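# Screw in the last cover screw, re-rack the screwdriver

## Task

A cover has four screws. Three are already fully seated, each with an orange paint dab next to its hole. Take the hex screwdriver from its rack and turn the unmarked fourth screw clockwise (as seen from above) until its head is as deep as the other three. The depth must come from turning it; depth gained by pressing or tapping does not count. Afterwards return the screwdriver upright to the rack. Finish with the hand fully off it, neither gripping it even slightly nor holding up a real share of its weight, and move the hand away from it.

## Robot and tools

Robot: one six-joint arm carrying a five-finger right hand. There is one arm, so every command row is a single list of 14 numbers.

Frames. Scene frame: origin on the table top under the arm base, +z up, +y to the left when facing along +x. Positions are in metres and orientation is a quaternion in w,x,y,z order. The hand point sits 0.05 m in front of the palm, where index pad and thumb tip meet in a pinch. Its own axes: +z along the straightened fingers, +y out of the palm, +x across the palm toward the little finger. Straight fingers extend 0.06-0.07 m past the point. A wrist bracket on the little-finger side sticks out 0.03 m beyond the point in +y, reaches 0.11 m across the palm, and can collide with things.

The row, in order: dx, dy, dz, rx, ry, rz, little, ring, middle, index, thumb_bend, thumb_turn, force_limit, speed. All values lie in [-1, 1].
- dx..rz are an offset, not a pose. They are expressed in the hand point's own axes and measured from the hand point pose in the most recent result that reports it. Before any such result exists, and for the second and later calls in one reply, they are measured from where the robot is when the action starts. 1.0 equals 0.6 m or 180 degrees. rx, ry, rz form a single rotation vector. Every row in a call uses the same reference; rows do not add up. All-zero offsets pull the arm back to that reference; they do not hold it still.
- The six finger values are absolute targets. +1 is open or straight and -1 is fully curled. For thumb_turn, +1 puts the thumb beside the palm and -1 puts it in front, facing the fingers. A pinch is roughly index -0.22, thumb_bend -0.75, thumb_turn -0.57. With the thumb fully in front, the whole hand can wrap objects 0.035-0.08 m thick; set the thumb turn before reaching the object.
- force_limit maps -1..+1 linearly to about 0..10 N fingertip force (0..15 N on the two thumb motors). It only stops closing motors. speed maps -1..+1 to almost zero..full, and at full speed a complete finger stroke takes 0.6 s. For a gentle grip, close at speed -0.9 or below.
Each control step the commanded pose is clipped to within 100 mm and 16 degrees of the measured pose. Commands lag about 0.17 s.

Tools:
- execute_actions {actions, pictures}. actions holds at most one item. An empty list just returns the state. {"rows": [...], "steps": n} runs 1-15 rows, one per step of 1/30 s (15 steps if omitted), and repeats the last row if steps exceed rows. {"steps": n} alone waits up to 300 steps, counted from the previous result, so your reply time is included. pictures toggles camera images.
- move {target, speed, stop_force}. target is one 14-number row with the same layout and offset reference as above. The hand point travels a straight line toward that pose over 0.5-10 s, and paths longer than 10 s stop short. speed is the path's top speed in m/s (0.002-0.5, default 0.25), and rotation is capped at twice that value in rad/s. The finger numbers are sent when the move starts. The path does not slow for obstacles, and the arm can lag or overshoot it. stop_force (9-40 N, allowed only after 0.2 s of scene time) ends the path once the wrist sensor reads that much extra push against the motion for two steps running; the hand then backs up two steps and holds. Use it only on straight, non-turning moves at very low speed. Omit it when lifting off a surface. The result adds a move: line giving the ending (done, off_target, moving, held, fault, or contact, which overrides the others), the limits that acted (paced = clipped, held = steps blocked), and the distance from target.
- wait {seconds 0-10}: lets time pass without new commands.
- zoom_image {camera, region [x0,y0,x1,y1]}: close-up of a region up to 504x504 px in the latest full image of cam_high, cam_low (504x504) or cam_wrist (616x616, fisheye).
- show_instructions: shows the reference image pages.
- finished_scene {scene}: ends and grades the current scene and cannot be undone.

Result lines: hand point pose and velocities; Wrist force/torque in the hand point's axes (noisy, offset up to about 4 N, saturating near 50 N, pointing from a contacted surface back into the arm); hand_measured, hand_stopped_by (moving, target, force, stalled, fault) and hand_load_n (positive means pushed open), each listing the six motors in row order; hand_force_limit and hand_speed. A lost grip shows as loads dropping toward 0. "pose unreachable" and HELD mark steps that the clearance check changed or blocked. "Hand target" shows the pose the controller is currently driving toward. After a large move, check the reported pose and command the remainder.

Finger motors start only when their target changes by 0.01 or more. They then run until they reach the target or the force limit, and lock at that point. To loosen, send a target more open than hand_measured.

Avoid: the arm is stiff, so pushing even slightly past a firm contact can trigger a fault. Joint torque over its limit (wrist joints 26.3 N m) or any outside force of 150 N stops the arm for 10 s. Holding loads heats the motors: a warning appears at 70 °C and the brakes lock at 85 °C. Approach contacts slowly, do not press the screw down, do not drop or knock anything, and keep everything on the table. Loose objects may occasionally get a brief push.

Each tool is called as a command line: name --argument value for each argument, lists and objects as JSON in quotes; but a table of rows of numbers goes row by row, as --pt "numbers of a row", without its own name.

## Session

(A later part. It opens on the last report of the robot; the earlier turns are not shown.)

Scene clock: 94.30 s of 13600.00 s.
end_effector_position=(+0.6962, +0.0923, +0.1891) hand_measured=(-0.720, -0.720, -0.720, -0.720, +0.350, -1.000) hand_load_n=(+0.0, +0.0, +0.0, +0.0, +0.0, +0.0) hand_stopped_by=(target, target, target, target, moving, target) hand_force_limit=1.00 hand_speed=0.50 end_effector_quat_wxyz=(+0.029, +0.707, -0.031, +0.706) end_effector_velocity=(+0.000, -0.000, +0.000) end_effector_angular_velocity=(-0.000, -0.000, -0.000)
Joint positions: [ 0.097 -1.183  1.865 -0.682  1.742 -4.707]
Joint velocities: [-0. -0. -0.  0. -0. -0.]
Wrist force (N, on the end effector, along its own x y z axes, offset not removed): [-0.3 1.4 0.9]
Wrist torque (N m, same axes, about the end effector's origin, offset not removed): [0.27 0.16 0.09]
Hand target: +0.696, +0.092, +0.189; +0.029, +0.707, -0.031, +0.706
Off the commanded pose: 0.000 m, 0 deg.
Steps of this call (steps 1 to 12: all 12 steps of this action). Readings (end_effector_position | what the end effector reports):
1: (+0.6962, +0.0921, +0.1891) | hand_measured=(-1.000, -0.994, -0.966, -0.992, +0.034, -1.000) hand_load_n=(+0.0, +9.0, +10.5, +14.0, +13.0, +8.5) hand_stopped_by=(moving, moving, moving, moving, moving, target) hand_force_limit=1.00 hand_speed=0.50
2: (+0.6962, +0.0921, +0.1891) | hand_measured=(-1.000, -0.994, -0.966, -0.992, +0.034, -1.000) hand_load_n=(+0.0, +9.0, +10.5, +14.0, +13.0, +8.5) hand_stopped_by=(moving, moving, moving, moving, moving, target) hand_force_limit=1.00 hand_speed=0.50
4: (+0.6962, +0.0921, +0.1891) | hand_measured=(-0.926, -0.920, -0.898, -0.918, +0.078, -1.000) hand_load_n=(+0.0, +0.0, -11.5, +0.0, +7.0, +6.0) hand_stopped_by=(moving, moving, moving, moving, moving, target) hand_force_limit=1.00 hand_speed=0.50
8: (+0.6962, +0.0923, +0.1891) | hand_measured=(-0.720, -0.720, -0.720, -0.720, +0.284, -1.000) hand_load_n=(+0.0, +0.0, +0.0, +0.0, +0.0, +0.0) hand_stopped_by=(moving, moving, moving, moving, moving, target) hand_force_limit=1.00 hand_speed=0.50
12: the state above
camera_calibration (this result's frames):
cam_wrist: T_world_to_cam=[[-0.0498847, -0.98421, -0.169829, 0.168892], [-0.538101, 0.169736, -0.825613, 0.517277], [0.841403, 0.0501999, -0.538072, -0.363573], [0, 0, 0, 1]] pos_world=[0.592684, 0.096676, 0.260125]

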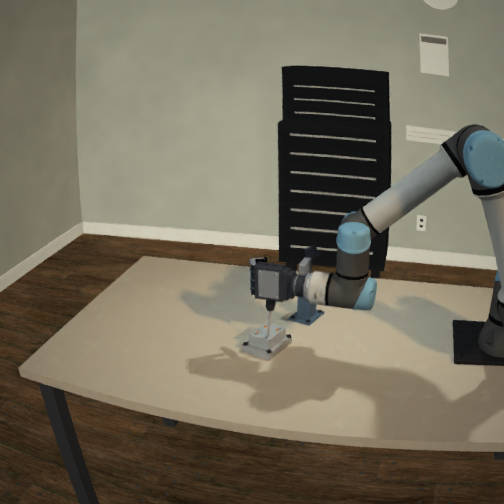

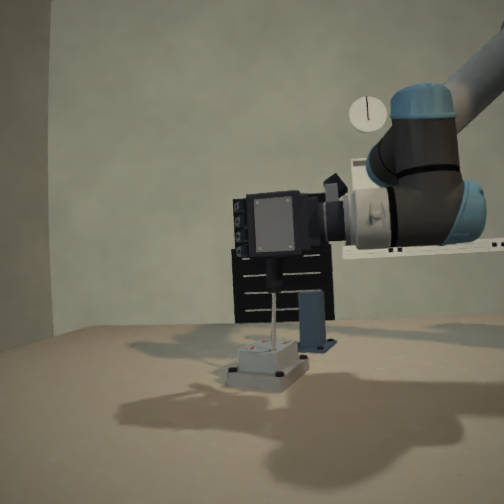

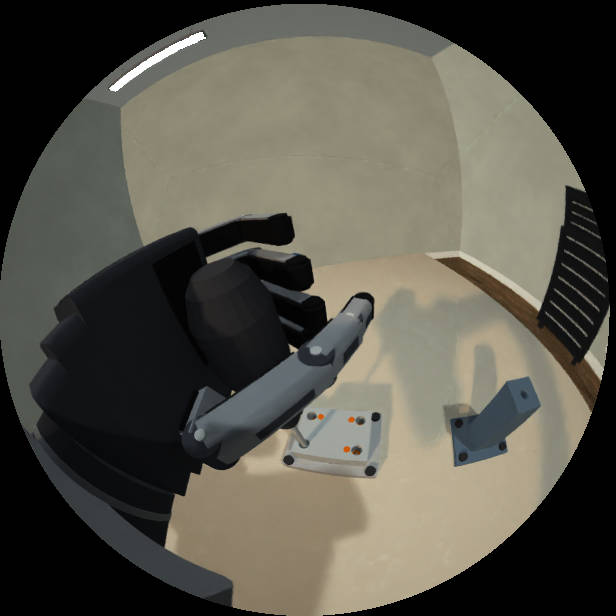

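move --target '[-0.0005,-0.0364,0.0193,0.153,0,0,-0.72,-0.72,-0.72,-0.72,0.35,-1,1,0.5]'

move --target '[0,-0.0364,0.0188,0.153,0,0,-0.72,-0.72,-0.72,-0.72,0.35,-1,1,0.5]'

execute_actions --actions '[{"rows":[[0,0,0,0,0,0,-1,-1,-1,-1,0.35,-1,1,-0.3]],"steps":11}]' --pictures false

execute_actions --actions '[{"rows":[[0,0,0,0,0,0,-1,-1,-1,-1,-1,-1,1,-0.3]],"steps":15}]' --pictures false

move --target '[0,0.0236,-0.0335,-0.153,0,0,-1,-1,-1,-1,-1,-1,1,-0.3]'

move --target '[0,0.0236,-0.0335,-0.153,0,0,-1,-1,-1,-1,-1,-1,1,-0.3]'

execute_actions --actions '[{"rows":[[0,0,0.0005,0,0,0,-0.72,-0.72,-0.72,-0.72,0.35,-1,1,0.5]],"steps":7}]' --pictures false

move --target '[0,-0.0364,0.0188,0.153,0,0,-0.72,-0.72,-0.72,-0.72,0.35,-1,1,0.5]'

move --target '[0,-0.0364,0.0188,0.153,0,0,-0.72,-0.72,-0.72,-0.72,0.35,-1,1,0.5]'

execute_actions --actions '[{"rows":[[0,0,0,0,0,0,-1,-1,-1,-1,0.35,-1,1,-0.3]],"steps":11}]' --pictures false

execute_actions --actions '[{"rows":[[0,0,0,0,0,0,-1,-1,-1,-1,-1,-1,1,-0.3]],"steps":15}]' --pictures false

move --target '[0,0.0236,-0.0335,-0.153,0,0,-1,-1,-1,-1,-1,-1,1,-0.3]'

move --target '[0,0.0236,-0.0335,-0.153,0,0,-1,-1,-1,-1,-1,-1,1,-0.3]'

execute_actions --actions '[{"rows":[[-0.0005,0,0.0005,0,0,0,-0.72,-0.72,-0.72,-0.72,0.35,-1,1,0.5]],"steps":7}]' --pictures false

move --target '[0,-0.0364,0.0188,0.153,0,0,-0.72,-0.72,-0.72,-0.72,0.35,-1,1,0.5]'

move --target '[0,-0.0364,0.0188,0.153,0,0,-0.72,-0.72,-0.72,-0.72,0.35,-1,1,0.5]'

execute_actions --actions '[{"rows":[[0,0,0,0,0,0,-1,-1,-1,-1,0.35,-1,1,-0.3]],"steps":11}]' --pictures false

execute_actions --actions '[{"rows":[[0,0,0,0,0,0,-1,-1,-1,-1,-1,-1,1,-0.3]],"steps":15}]' --pictures false

move --target '[0,0.0236,-0.0335,-0.153,0,0,-1,-1,-1,-1,-1,-1,1,-0.3]'

move --target '[0,0.0236,-0.0335,-0.153,0,0,-1,-1,-1,-1,-1,-1,1,-0.3]'

execute_actions --actions '[{"rows":[[0,0,0.0005,0,0,0,-0.72,-0.72,-0.72,-0.72,0.35,-1,1,0.5]],"steps":12}]'

zoom_image --camera "cam_low" --region '[230,240,330,370]'

Scene clock: 101.00 s of 13600.00 s.
end_effector_position=(+0.7094, +0.1130, +0.1888) hand_measured=(-0.720, -0.720, -0.720, -0.720, +0.350, -1.000) hand_load_n=(+0.0, +0.0, +0.0, +0.0, +0.0, +0.0) hand_stopped_by=(target, target, target, target, target, target) hand_force_limit=1.00 hand_speed=0.50 end_effector_quat_wxyz=(-0.139, +0.694, +0.137, +0.693) end_effector_velocity=(+0.001, -0.000, +0.000) end_effector_angular_velocity=(+0.000, -0.000, +0.014)
Joint positions: [-0.126 -1.228  1.936 -0.709  1.041 -4.707]
Joint velocities: [-0.009  0.002 -0.003  0.001 -0.023  0.   ]
Wrist force (N, on the end effector, along its own x y z axes, offset not removed): [1.3 3.3 1.6]
Wrist torque (N m, same axes, about the end effector's origin, offset not removed): [0.39 -0.23 0.15]
Hand target: +0.710, +0.113, +0.189; -0.140, +0.693, +0.138, +0.693
Off the commanded pose: 0.000 m, 0 deg.
After step 90, 2.17 s passed at rest.
move: done
camera_calibration (this result's frames):
cam_wrist: T_world_to_cam=[[0.409024, -0.89661, -0.169672, -0.14565], [-0.554817, -0.0967293, -0.82633, 0.562706], [0.724484, 0.432126, -0.537019, -0.336203], [0, 0, 0, 1]] pos_world=[0.615346, 0.0691212, 0.259721]

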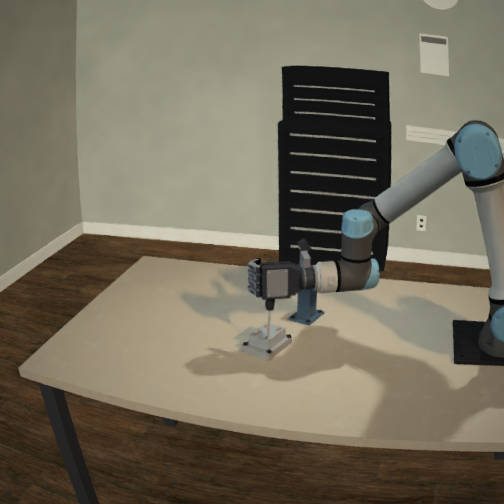

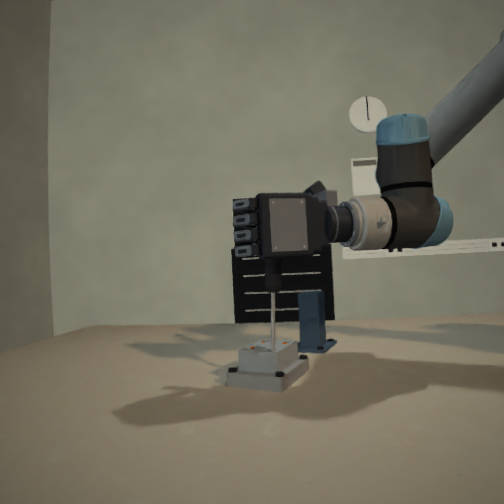

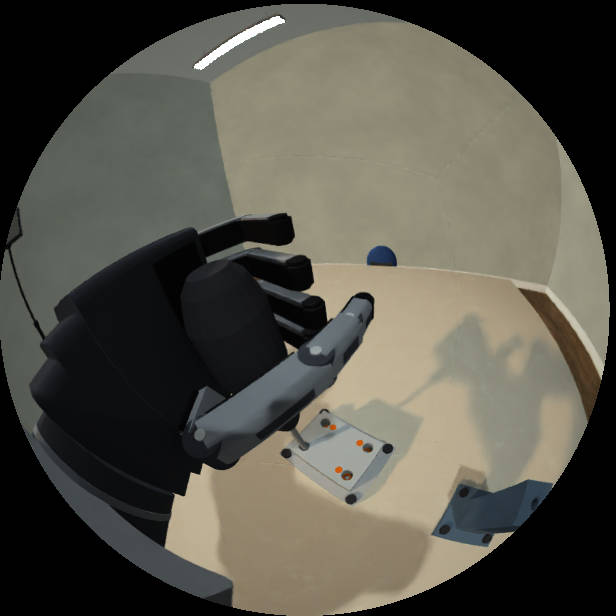

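Scene clock: 102.53 s of 13600.00 s.
end_effector_position=(+0.7112, +0.1372, +0.1888) hand_measured=(-0.720, -0.720, -0.720, -0.720, +0.350, -1.000) hand_load_n=(+0.0, +0.0, +0.0, +0.0, +0.0, +0.0) hand_stopped_by=(target, target, target, target, target, target) hand_force_limit=1.00 hand_speed=0.50 end_effector_quat_wxyz=(-0.300, +0.641, +0.298, +0.641) end_effector_velocity=(+0.000, +0.001, -0.001) end_effector_angular_velocity=(-0.001, +0.001, +0.015)
Joint positions: [-0.289 -1.142  1.806 -0.672  0.399 -4.701]
Joint velocities: [-0.003  0.006 -0.009  0.007 -0.018 -0.004]
Wrist force (N, on the end effector, along its own x y z axes, offset not removed): [-0.5 2.3 2.1]
Wrist torque (N m, same axes, about the end effector's origin, offset not removed): [0.31 0.05 0.13]
Hand target: +0.711, +0.137, +0.189; -0.300, +0.641, +0.298, +0.641
Off the commanded pose: 0.000 m, 0 deg.
move: done
camera_calibration (this result's frames):
cam_wrist: T_world_to_cam=[[0.776196, -0.607376, -0.169155, -0.425573], [-0.446953, -0.340842, -0.827079, 0.522995], [0.444693, 0.71758, -0.536029, -0.188412], [0, 0, 0, 1]] pos_world=[0.647868, 0.0549764, 0.259576]

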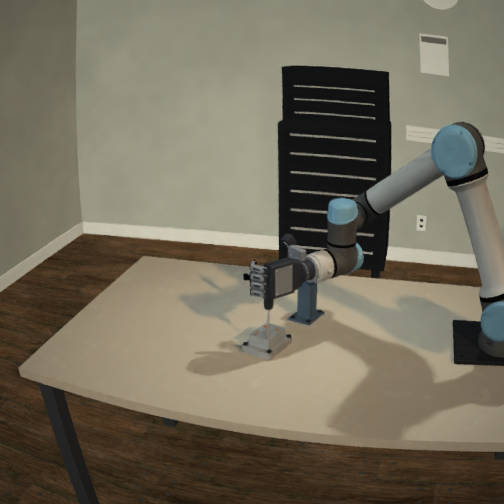

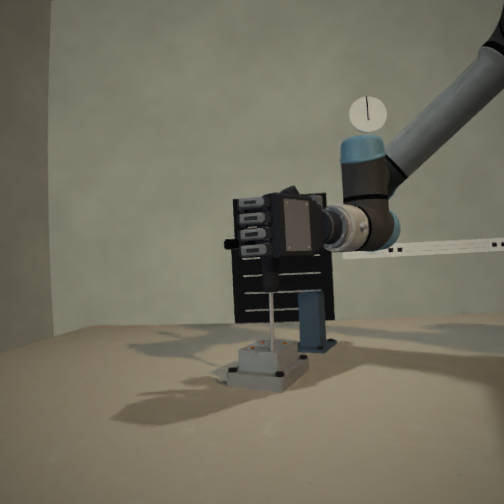

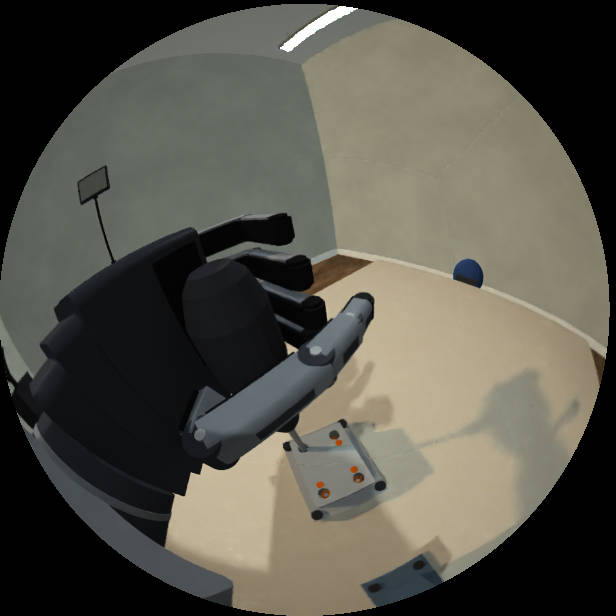

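Scene clock: 102.90 s of 13600.00 s.
end_effector_position=(+0.7113, +0.1372, +0.1888) hand_measured=(-1.000, -0.996, -0.968, -0.994, +0.352, -1.000) hand_load_n=(+0.0, +11.0, +10.5, +11.0, +2.0, +1.0) hand_stopped_by=(moving, force, force, force, target, target) hand_force_limit=1.00 hand_speed=-0.30 end_effector_quat_wxyz=(-0.300, +0.641, +0.298, +0.641) end_effector_velocity=(+0.000, -0.001, +0.000) end_effector_angular_velocity=(-0.000, -0.001, -0.002)
Joint positions: [-0.289 -1.142  1.805 -0.672  0.399 -4.701]
Joint velocities: [-0.001 -0.    -0.    -0.     0.001 -0.   ]
Wrist force (N, on the end effector, along its own x y z axes, offset not removed): [0.2 3.0 1.5]
Wrist torque (N m, same axes, about the end effector's origin, offset not removed): [0.50 0.13 0.16]
Hand target: +0.711, +0.137, +0.189; -0.300, +0.641, +0.298, +0.641
Off the commanded pose: 0.000 m, 0 deg.
Steps of this call (steps 1 to 11: all 11 steps of this action). Readings (end_effector_position | what the end effector reports):
1: (+0.7112, +0.1373, +0.1888) | hand_measured=(-0.720, -0.720, -0.720, -0.720, +0.350, -1.000) hand_load_n=(+0.0, +0.0, +0.0, +0.0, +0.0, +0.0) hand_stopped_by=(moving, moving, moving, moving, target, target) hand_force_limit=1.00 hand_speed=-0.30
2: (+0.7112, +0.1373, +0.1888) | hand_measured=(-0.720, -0.720, -0.720, -0.720, +0.350, -1.000) hand_load_n=(+0.0, +0.0, +0.0, +0.0, +0.0, +0.0) hand_stopped_by=(moving, moving, moving, moving, target, target) hand_force_limit=1.00 hand_speed=-0.30
4: (+0.7112, +0.1373, +0.1888) | hand_measured=(-0.756, -0.756, -0.756, -0.756, +0.350, -1.000) hand_load_n=(+0.0, +0.0, +0.0, +0.0, +0.0, +0.0) hand_stopped_by=(moving, moving, moving, moving, target, target) hand_force_limit=1.00 hand_speed=-0.30
8: (+0.7113, +0.1372, +0.1888) | hand_measured=(-0.910, -0.910, -0.910, -0.910, +0.350, -1.000) hand_load_n=(+0.0, +0.0, +0.0, +0.0, +0.0, +0.0) hand_stopped_by=(moving, moving, moving, moving, target, target) hand_force_limit=1.00 hand_speed=-0.30
11: the state above

Scene clock: 103.40 s of 13600.00 s.
end_effector_position=(+0.7113, +0.1372, +0.1889) hand_measured=(-1.000, -0.994, -0.966, -0.992, +0.072, -1.000) hand_load_n=(+0.0, +10.0, +9.0, +10.0, +13.0, +5.0) hand_stopped_by=(target, force, force, force, moving, target) hand_force_limit=1.00 hand_speed=-0.30 end_effector_quat_wxyz=(-0.300, +0.641, +0.298, +0.641) end_effector_velocity=(-0.001, +0.001, -0.000) end_effector_angular_velocity=(+0.000, +0.002, +0.001)
Joint positions: [-0.289 -1.142  1.805 -0.672  0.399 -4.701]
Joint velocities: [ 0.001 -0.     0.001  0.001 -0.001 -0.   ]
Wrist force (N, on the end effector, along its own x y z axes, offset not removed): [2.8 2.6 0.4]
Wrist torque (N m, same axes, about the end effector's origin, offset not removed): [0.26 -0.35 0.04]
Hand target: +0.711, +0.137, +0.189; -0.300, +0.641, +0.298, +0.641
Off the commanded pose: 0.000 m, 0 deg.
Steps of this call (steps 1 to 15: all 15 steps of this action). Readings (end_effector_position | what the end effector reports):
1: (+0.7113, +0.1372, +0.1888) | hand_measured=(-1.000, -0.996, -0.968, -0.992, +0.352, -1.000) hand_load_n=(+0.0, +10.5, +10.5, +10.5, +2.0, +1.0) hand_stopped_by=(moving, force, force, force, moving, target) hand_force_limit=1.00 hand_speed=-0.30
2: (+0.7113, +0.1372, +0.1888) | hand_measured=(-1.000, -0.994, -0.966, -0.992, +0.352, -1.000) hand_load_n=(+0.0, +10.5, +10.0, +10.5, +2.0, +1.0) hand_stopped_by=(moving, force, force, force, moving, target) hand_force_limit=1.00 hand_speed=-0.30
4: (+0.7113, +0.1372, +0.1888) | hand_measured=(-1.000, -0.994, -0.966, -0.992, +0.330, -1.000) hand_load_n=(+0.0, +10.5, +10.0, +10.5, +2.5, +1.5) hand_stopped_by=(target, force, force, force, moving, target) hand_force_limit=1.00 hand_speed=-0.30
8: (+0.7113, +0.1372, +0.1888) | hand_measured=(-1.000, -0.994, -0.966, -0.992, +0.236, -1.000) hand_load_n=(+0.0, +10.5, +10.0, +10.5, +6.0, +2.5) hand_stopped_by=(target, force, force, force, moving, target) hand_force_limit=1.00 hand_speed=-0.30
15: the state above

Scene clock: 105.20 s of 13600.00 s.
end_effector_position=(+0.7092, +0.1128, +0.1888) hand_measured=(-1.000, -0.994, -0.966, -0.992, +0.034, -1.000) hand_load_n=(+0.0, +9.5, +10.0, +12.5, +14.0, +7.0) hand_stopped_by=(target, force, force, force, force, target) hand_force_limit=1.00 hand_speed=-0.30 end_effector_quat_wxyz=(-0.140, +0.694, +0.137, +0.693) end_effector_velocity=(+0.001, +0.000, +0.001) end_effector_angular_velocity=(-0.000, -0.001, -0.015)
Joint positions: [-0.126 -1.229  1.936 -0.71   1.04  -4.707]
Joint velocities: [ 0.009  0.001 -0.003  0.001  0.023  0.   ]
Wrist force (N, on the end effector, along its own x y z axes, offset not removed): [3.2 2.9 -0.3]
Wrist torque (N m, same axes, about the end effector's origin, offset not removed): [0.44 -0.20 0.02]
Hand target: +0.709, +0.113, +0.189; -0.139, +0.694, +0.136, +0.694
Off the commanded pose: 0.000 m, 0 deg.
move: done
camera_calibration (this result's frames):
cam_wrist: T_world_to_cam=[[0.409109, -0.896532, -0.169882, -0.145713], [-0.554805, -0.0965864, -0.826355, 0.562542], [0.724445, 0.432321, -0.536915, -0.336065], [0, 0, 0, 1]] pos_world=[0.615174, 0.0689858, 0.259667]

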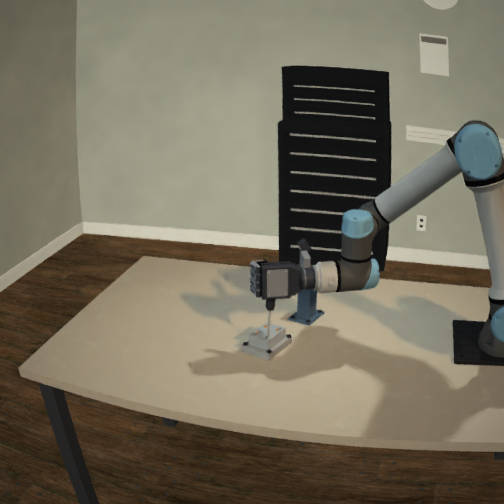

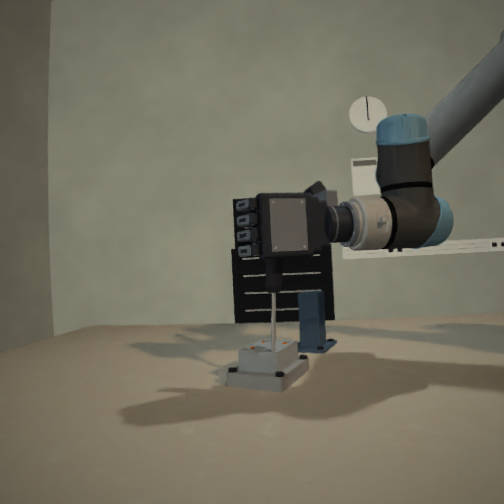

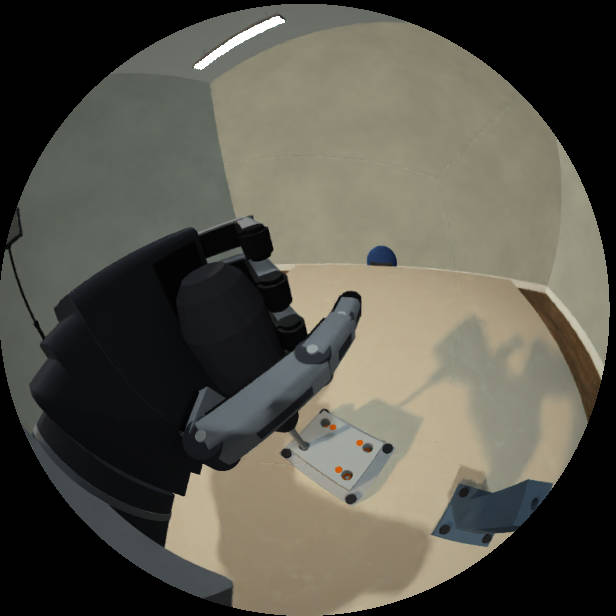

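Scene clock: 106.73 s of 13600.00 s.
end_effector_position=(+0.6962, +0.0922, +0.1887) hand_measured=(-1.000, -0.994, -0.966, -0.992, +0.034, -1.000) hand_load_n=(+0.0, +8.5, +10.5, +13.5, +13.5, +8.5) hand_stopped_by=(target, force, force, force, force, target) hand_force_limit=1.00 hand_speed=-0.30 end_effector_quat_wxyz=(+0.029, +0.707, -0.031, +0.706) end_effector_velocity=(+0.000, -0.001, -0.000) end_effector_angular_velocity=(-0.000, +0.001, -0.017)
Joint positions: [ 0.097 -1.183  1.866 -0.683  1.742 -4.707]
Joint velocities: [ 0.006  0.005 -0.008  0.005  0.023 -0.   ]
Wrist force (N, on the end effector, along its own x y z axes, offset not removed): [0.1 0.6 2.5]
Wrist torque (N m, same axes, about the end effector's origin, offset not removed): [0.19 0.16 0.15]
Hand target: +0.696, +0.092, +0.189; +0.029, +0.707, -0.032, +0.706
Off the commanded pose: 0.000 m, 0 deg.
move: done
camera_calibration (this result's frames):
cam_wrist: T_world_to_cam=[[-0.0497502, -0.984177, -0.170058, 0.168684], [-0.538032, 0.16986, -0.825632, 0.51691], [0.841455, 0.0504212, -0.53797, -0.363777], [0, 0, 0, 1]] pos_world=[0.592608, 0.0965548, 0.259763]

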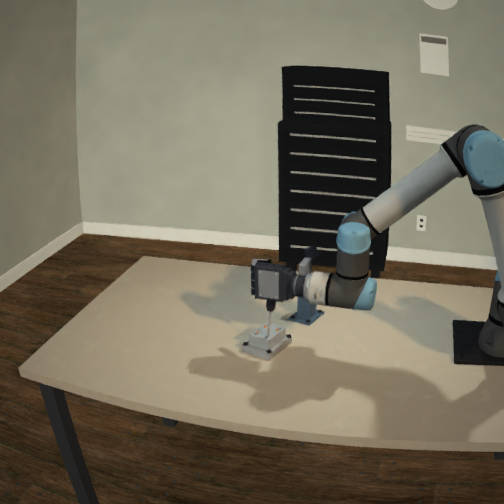

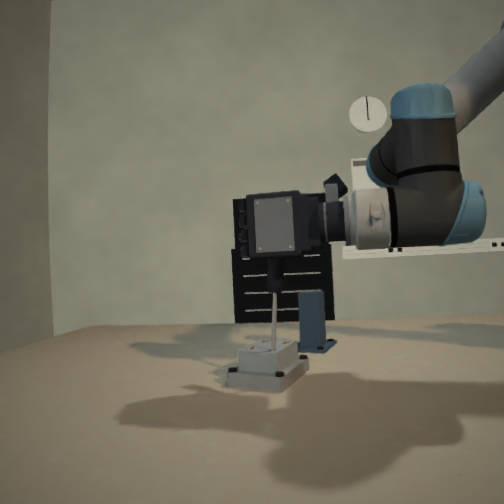

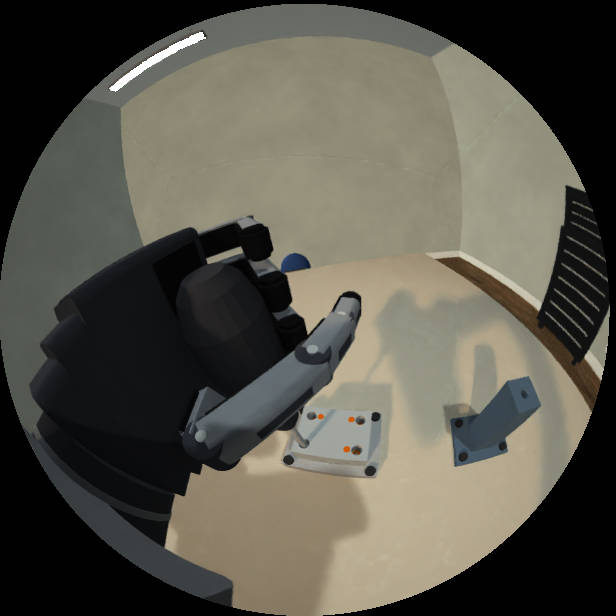

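Scene clock: 106.97 s of 13600.00 s.
end_effector_position=(+0.6964, +0.0923, +0.1887) hand_measured=(-0.722, -0.722, -0.720, -0.722, +0.232, -1.000) hand_load_n=(+0.0, +0.0, +0.0, +0.0, +0.0, +0.0) hand_stopped_by=(moving, moving, moving, moving, moving, target) hand_force_limit=1.00 hand_speed=0.50 end_effector_quat_wxyz=(+0.029, +0.707, -0.031, +0.706) end_effector_velocity=(+0.000, +0.001, -0.000) end_effector_angular_velocity=(+0.000, +0.000, +0.003)
Joint positions: [ 0.097 -1.182  1.865 -0.682  1.742 -4.707]
Joint velocities: [-0.     0.    -0.    -0.    -0.004  0.   ]
Wrist force (N, on the end effector, along its own x y z axes, offset not removed): [0.3 2.4 0.9]
Wrist torque (N m, same axes, about the end effector's origin, offset not removed): [0.42 -0.09 0.16]
Hand target: +0.696, +0.092, +0.189; +0.029, +0.707, -0.031, +0.706
Off the commanded pose: 0.000 m, 0 deg.
Steps of this call (steps 1 to 7: all 7 steps of this action). Readings (end_effector_position | what the end effector reports):
1: (+0.6962, +0.0922, +0.1887) | hand_measured=(-1.000, -0.994, -0.966, -0.992, +0.034, -1.000) hand_load_n=(+0.0, +8.5, +10.5, +13.5, +13.5, +8.5) hand_stopped_by=(moving, moving, moving, moving, moving, target) hand_force_limit=1.00 hand_speed=0.50
2: (+0.6962, +0.0922, +0.1887) | hand_measured=(-1.000, -0.994, -0.966, -0.992, +0.034, -1.000) hand_load_n=(+0.0, +8.5, +10.5, +13.5, +13.5, +8.5) hand_stopped_by=(moving, moving, moving, moving, moving, target) hand_force_limit=1.00 hand_speed=0.50
4: (+0.6963, +0.0922, +0.1887) | hand_measured=(-0.926, -0.920, -0.898, -0.918, +0.078, -1.000) hand_load_n=(+0.0, +0.0, -11.5, +0.0, +7.0, +6.0) hand_stopped_by=(moving, moving, moving, moving, moving, target) hand_force_limit=1.00 hand_speed=0.50
7: the state above

Scene clock: 108.77 s of 13600.00 s.
end_effector_position=(+0.7093, +0.1130, +0.1888) hand_measured=(-0.720, -0.720, -0.720, -0.720, +0.350, -1.000) hand_load_n=(+0.0, +0.0, +0.0, +0.0, +0.0, +0.0) hand_stopped_by=(target, target, target, target, target, target) hand_force_limit=1.00 hand_speed=0.50 end_effector_quat_wxyz=(-0.140, +0.693, +0.137, +0.693) end_effector_velocity=(+0.001, +0.000, +0.000) end_effector_angular_velocity=(+0.000, -0.001, +0.016)
Joint positions: [-0.126 -1.229  1.936 -0.71   1.04  -4.707]
Joint velocities: [-0.008  0.002 -0.004  0.001 -0.025  0.   ]
Wrist force (N, on the end effector, along its own x y z axes, offset not removed): [0.0 0.8 1.7]
Wrist torque (N m, same axes, about the end effector's origin, offset not removed): [0.03 0.07 -0.01]
Hand target: +0.709, +0.113, +0.189; -0.140, +0.693, +0.138, +0.693
Off the commanded pose: 0.000 m, 0 deg.
move: done
camera_calibration (this result's frames):
cam_wrist: T_world_to_cam=[[0.409243, -0.896483, -0.169819, -0.145761], [-0.554711, -0.0966798, -0.826407, 0.562549], [0.724442, 0.432402, -0.536854, -0.336194], [0, 0, 0, 1]] pos_world=[0.615256, 0.0690855, 0.259655]

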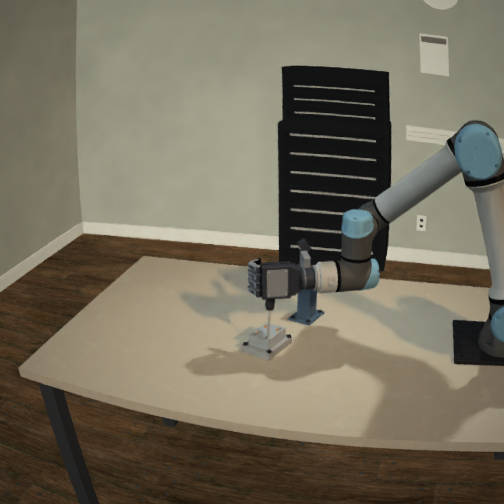

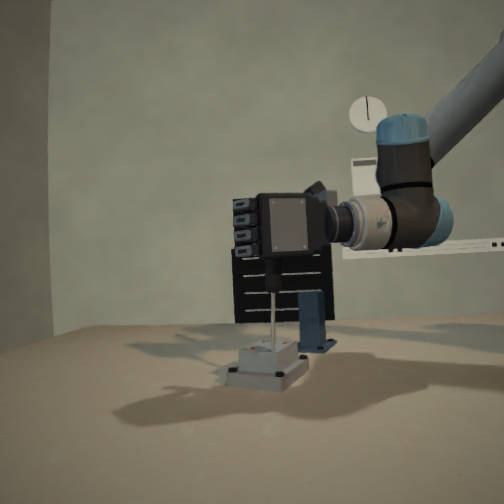

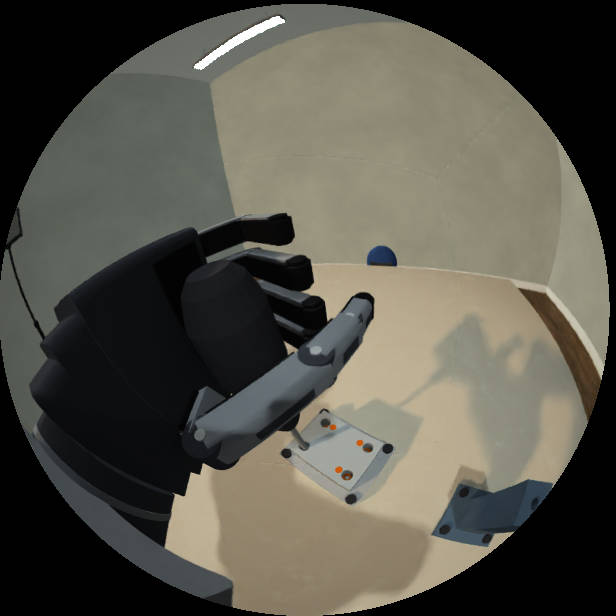

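Scene clock: 110.30 s of 13600.00 s.
end_effector_position=(+0.7111, +0.1372, +0.1887) hand_measured=(-0.720, -0.720, -0.720, -0.720, +0.350, -1.000) hand_load_n=(+0.0, +0.0, +0.0, +0.0, +0.0, +0.0) hand_stopped_by=(target, target, target, target, target, target) hand_force_limit=1.00 hand_speed=0.50 end_effector_quat_wxyz=(-0.300, +0.641, +0.298, +0.641) end_effector_velocity=(+0.001, +0.000, +0.000) end_effector_angular_velocity=(-0.002, -0.000, +0.016)
Joint positions: [-0.289 -1.143  1.806 -0.673  0.399 -4.701]
Joint velocities: [-0.004  0.006 -0.011  0.008 -0.019 -0.004]
Wrist force (N, on the end effector, along its own x y z axes, offset not removed): [0.5 1.7 0.9]
Wrist torque (N m, same axes, about the end effector's origin, offset not removed): [0.25 -0.02 0.14]
Hand target: +0.711, +0.137, +0.189; -0.301, +0.640, +0.298, +0.641
Off the commanded pose: 0.000 m, 0 deg.
move: done
camera_calibration (this result's frames):
cam_wrist: T_world_to_cam=[[0.776349, -0.607165, -0.169213, -0.42563], [-0.4468, -0.340764, -0.827194, 0.522818], [0.444582, 0.717795, -0.535833, -0.188379], [0, 0, 0, 1]] pos_world=[0.647782, 0.0549479, 0.259509]

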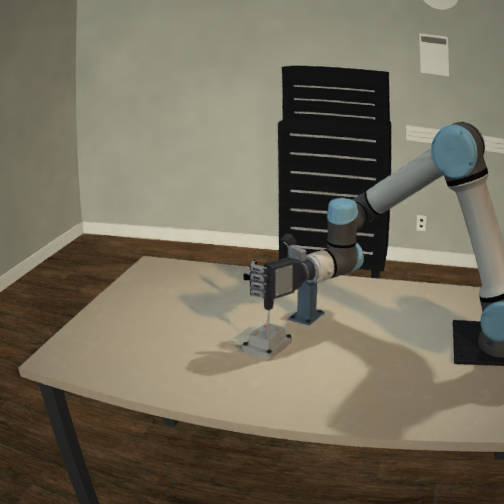

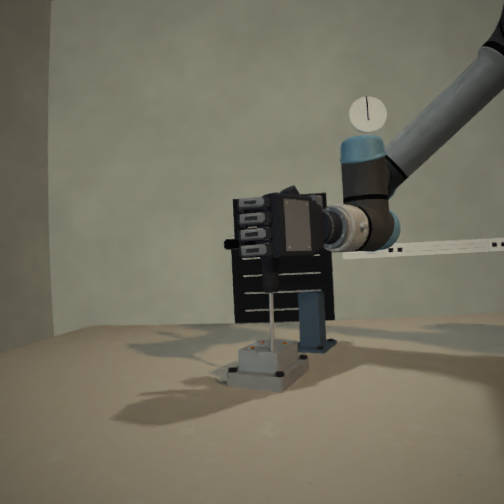

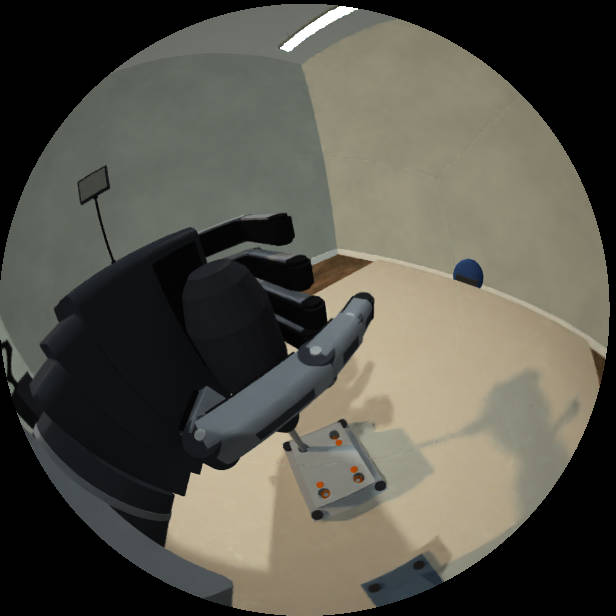

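Scene clock: 110.67 s of 13600.00 s.
end_effector_position=(+0.7112, +0.1372, +0.1888) hand_measured=(-1.000, -0.996, -0.968, -0.992, +0.352, -1.000) hand_load_n=(+0.0, +11.0, +10.5, +11.0, +2.0, +1.0) hand_stopped_by=(moving, force, force, force, target, target) hand_force_limit=1.00 hand_speed=-0.30 end_effector_quat_wxyz=(-0.300, +0.641, +0.298, +0.641) end_effector_velocity=(+0.000, -0.001, +0.001) end_effector_angular_velocity=(-0.000, -0.002, -0.002)
Joint positions: [-0.289 -1.142  1.806 -0.673  0.399 -4.701]
Joint velocities: [-0.    -0.001 -0.    -0.     0.001  0.   ]
Wrist force (N, on the end effector, along its own x y z axes, offset not removed): [0.1 1.0 0.5]
Wrist torque (N m, same axes, about the end effector's origin, offset not removed): [0.33 0.15 0.10]
Hand target: +0.711, +0.137, +0.189; -0.300, +0.641, +0.298, +0.641
Off the commanded pose: 0.000 m, 0 deg.
Steps of this call (steps 1 to 11: all 11 steps of this action). Readings (end_effector_position | what the end effector reports):
1: (+0.7111, +0.1373, +0.1888) | hand_measured=(-0.720, -0.720, -0.720, -0.720, +0.350, -1.000) hand_load_n=(+0.0, +0.0, +0.0, +0.0, +0.0, +0.0) hand_stopped_by=(moving, moving, moving, moving, target, target) hand_force_limit=1.00 hand_speed=-0.30
2: (+0.7111, +0.1373, +0.1888) | hand_measured=(-0.720, -0.720, -0.720, -0.720, +0.350, -1.000) hand_load_n=(+0.0, +0.0, +0.0, +0.0, +0.0, +0.0) hand_stopped_by=(moving, moving, moving, moving, target, target) hand_force_limit=1.00 hand_speed=-0.30
4: (+0.7111, +0.1373, +0.1888) | hand_measured=(-0.756, -0.756, -0.756, -0.756, +0.350, -1.000) hand_load_n=(+0.0, +0.0, +0.0, +0.0, +0.0, +0.0) hand_stopped_by=(moving, moving, moving, moving, target, target) hand_force_limit=1.00 hand_speed=-0.30
8: (+0.7112, +0.1372, +0.1888) | hand_measured=(-0.910, -0.910, -0.910, -0.910, +0.350, -1.000) hand_load_n=(+0.0, +0.0, +0.0, +0.0, +0.0, +0.0) hand_stopped_by=(moving, moving, moving, moving, target, target) hand_force_limit=1.00 hand_speed=-0.30
11: the state above

Scene clock: 111.17 s of 13600.00 s.
end_effector_position=(+0.7112, +0.1372, +0.1888) hand_measured=(-1.000, -0.996, -0.966, -0.992, +0.072, -1.000) hand_load_n=(+0.0, +9.5, +9.0, +10.0, +13.0, +5.0) hand_stopped_by=(target, force, force, force, moving, target) hand_force_limit=1.00 hand_speed=-0.30 end_effector_quat_wxyz=(-0.300, +0.641, +0.298, +0.641) end_effector_velocity=(+0.000, -0.001, +0.001) end_effector_angular_velocity=(-0.000, -0.001, -0.001)
Joint positions: [-0.289 -1.142  1.806 -0.673  0.399 -4.701]
Joint velocities: [-0.001 -0.001 -0.001 -0.    -0.    -0.   ]
Wrist force (N, on the end effector, along its own x y z axes, offset not removed): [1.7 2.4 1.0]
Wrist torque (N m, same axes, about the end effector's origin, offset not removed): [0.24 -0.17 -0.05]
Hand target: +0.711, +0.137, +0.189; -0.300, +0.641, +0.298, +0.641
Off the commanded pose: 0.000 m, 0 deg.
Steps of this call (steps 1 to 15: all 15 steps of this action). Readings (end_effector_position | what the end effector reports):
1: (+0.7112, +0.1372, +0.1888) | hand_measured=(-1.000, -0.996, -0.968, -0.992, +0.352, -1.000) hand_load_n=(+0.0, +10.5, +10.5, +10.5, +2.0, +1.0) hand_stopped_by=(moving, force, force, force, moving, target) hand_force_limit=1.00 hand_speed=-0.30
2: (+0.7112, +0.1372, +0.1888) | hand_measured=(-1.000, -0.996, -0.966, -0.992, +0.352, -1.000) hand_load_n=(+0.0, +10.5, +10.0, +10.5, +2.0, +1.0) hand_stopped_by=(moving, force, force, force, moving, target) hand_force_limit=1.00 hand_speed=-0.30
4: (+0.7112, +0.1372, +0.1888) | hand_measured=(-1.000, -0.996, -0.966, -0.992, +0.330, -1.000) hand_load_n=(+0.0, +10.5, +10.0, +10.5, +2.5, +1.5) hand_stopped_by=(target, force, force, force, moving, target) hand_force_limit=1.00 hand_speed=-0.30
8: (+0.7112, +0.1372, +0.1888) | hand_measured=(-1.000, -0.996, -0.966, -0.992, +0.236, -1.000) hand_load_n=(+0.0, +10.0, +10.0, +10.5, +6.0, +2.5) hand_stopped_by=(target, force, force, force, moving, target) hand_force_limit=1.00 hand_speed=-0.30
15: the state above

Scene clock: 112.97 s of 13600.00 s.
end_effector_position=(+0.7091, +0.1128, +0.1887) hand_measured=(-1.000, -0.996, -0.966, -0.990, +0.034, -1.000) hand_load_n=(+0.0, +9.0, +10.0, +12.5, +14.0, +6.5) hand_stopped_by=(target, force, force, force, force, target) hand_force_limit=1.00 hand_speed=-0.30 end_effector_quat_wxyz=(-0.140, +0.693, +0.137, +0.693) end_effector_velocity=(+0.001, -0.001, +0.001) end_effector_angular_velocity=(-0.000, -0.002, -0.017)
Joint positions: [-0.126 -1.229  1.937 -0.71   1.04  -4.706]
Joint velocities: [ 0.008  0.001 -0.003 -0.001  0.024  0.   ]
Wrist force (N, on the end effector, along its own x y z axes, offset not removed): [1.9 2.4 3.1]
Wrist torque (N m, same axes, about the end effector's origin, offset not removed): [0.18 -0.04 -0.03]
Hand target: +0.709, +0.113, +0.189; -0.139, +0.694, +0.136, +0.694
Off the commanded pose: 0.000 m, 0 deg.
move: done
camera_calibration (this result's frames):
cam_wrist: T_world_to_cam=[[0.40933, -0.896413, -0.169977, -0.145835], [-0.55469, -0.0965821, -0.826432, 0.562384], [0.724408, 0.432568, -0.536766, -0.336052], [0, 0, 0, 1]] pos_world=[0.615083, 0.068953, 0.259602]

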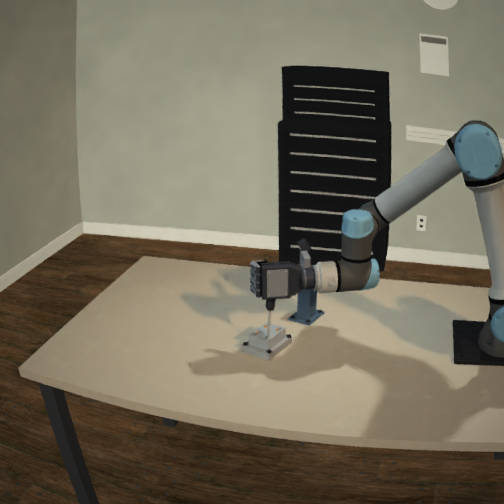

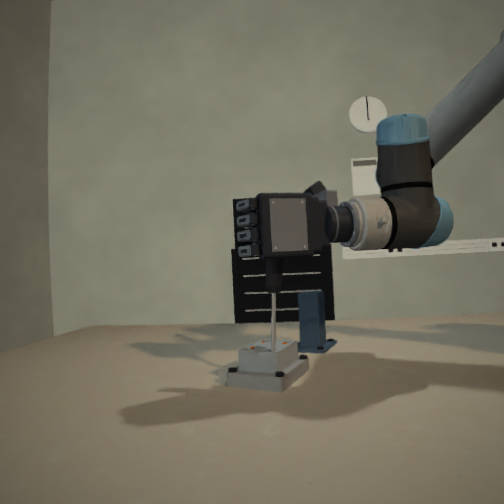

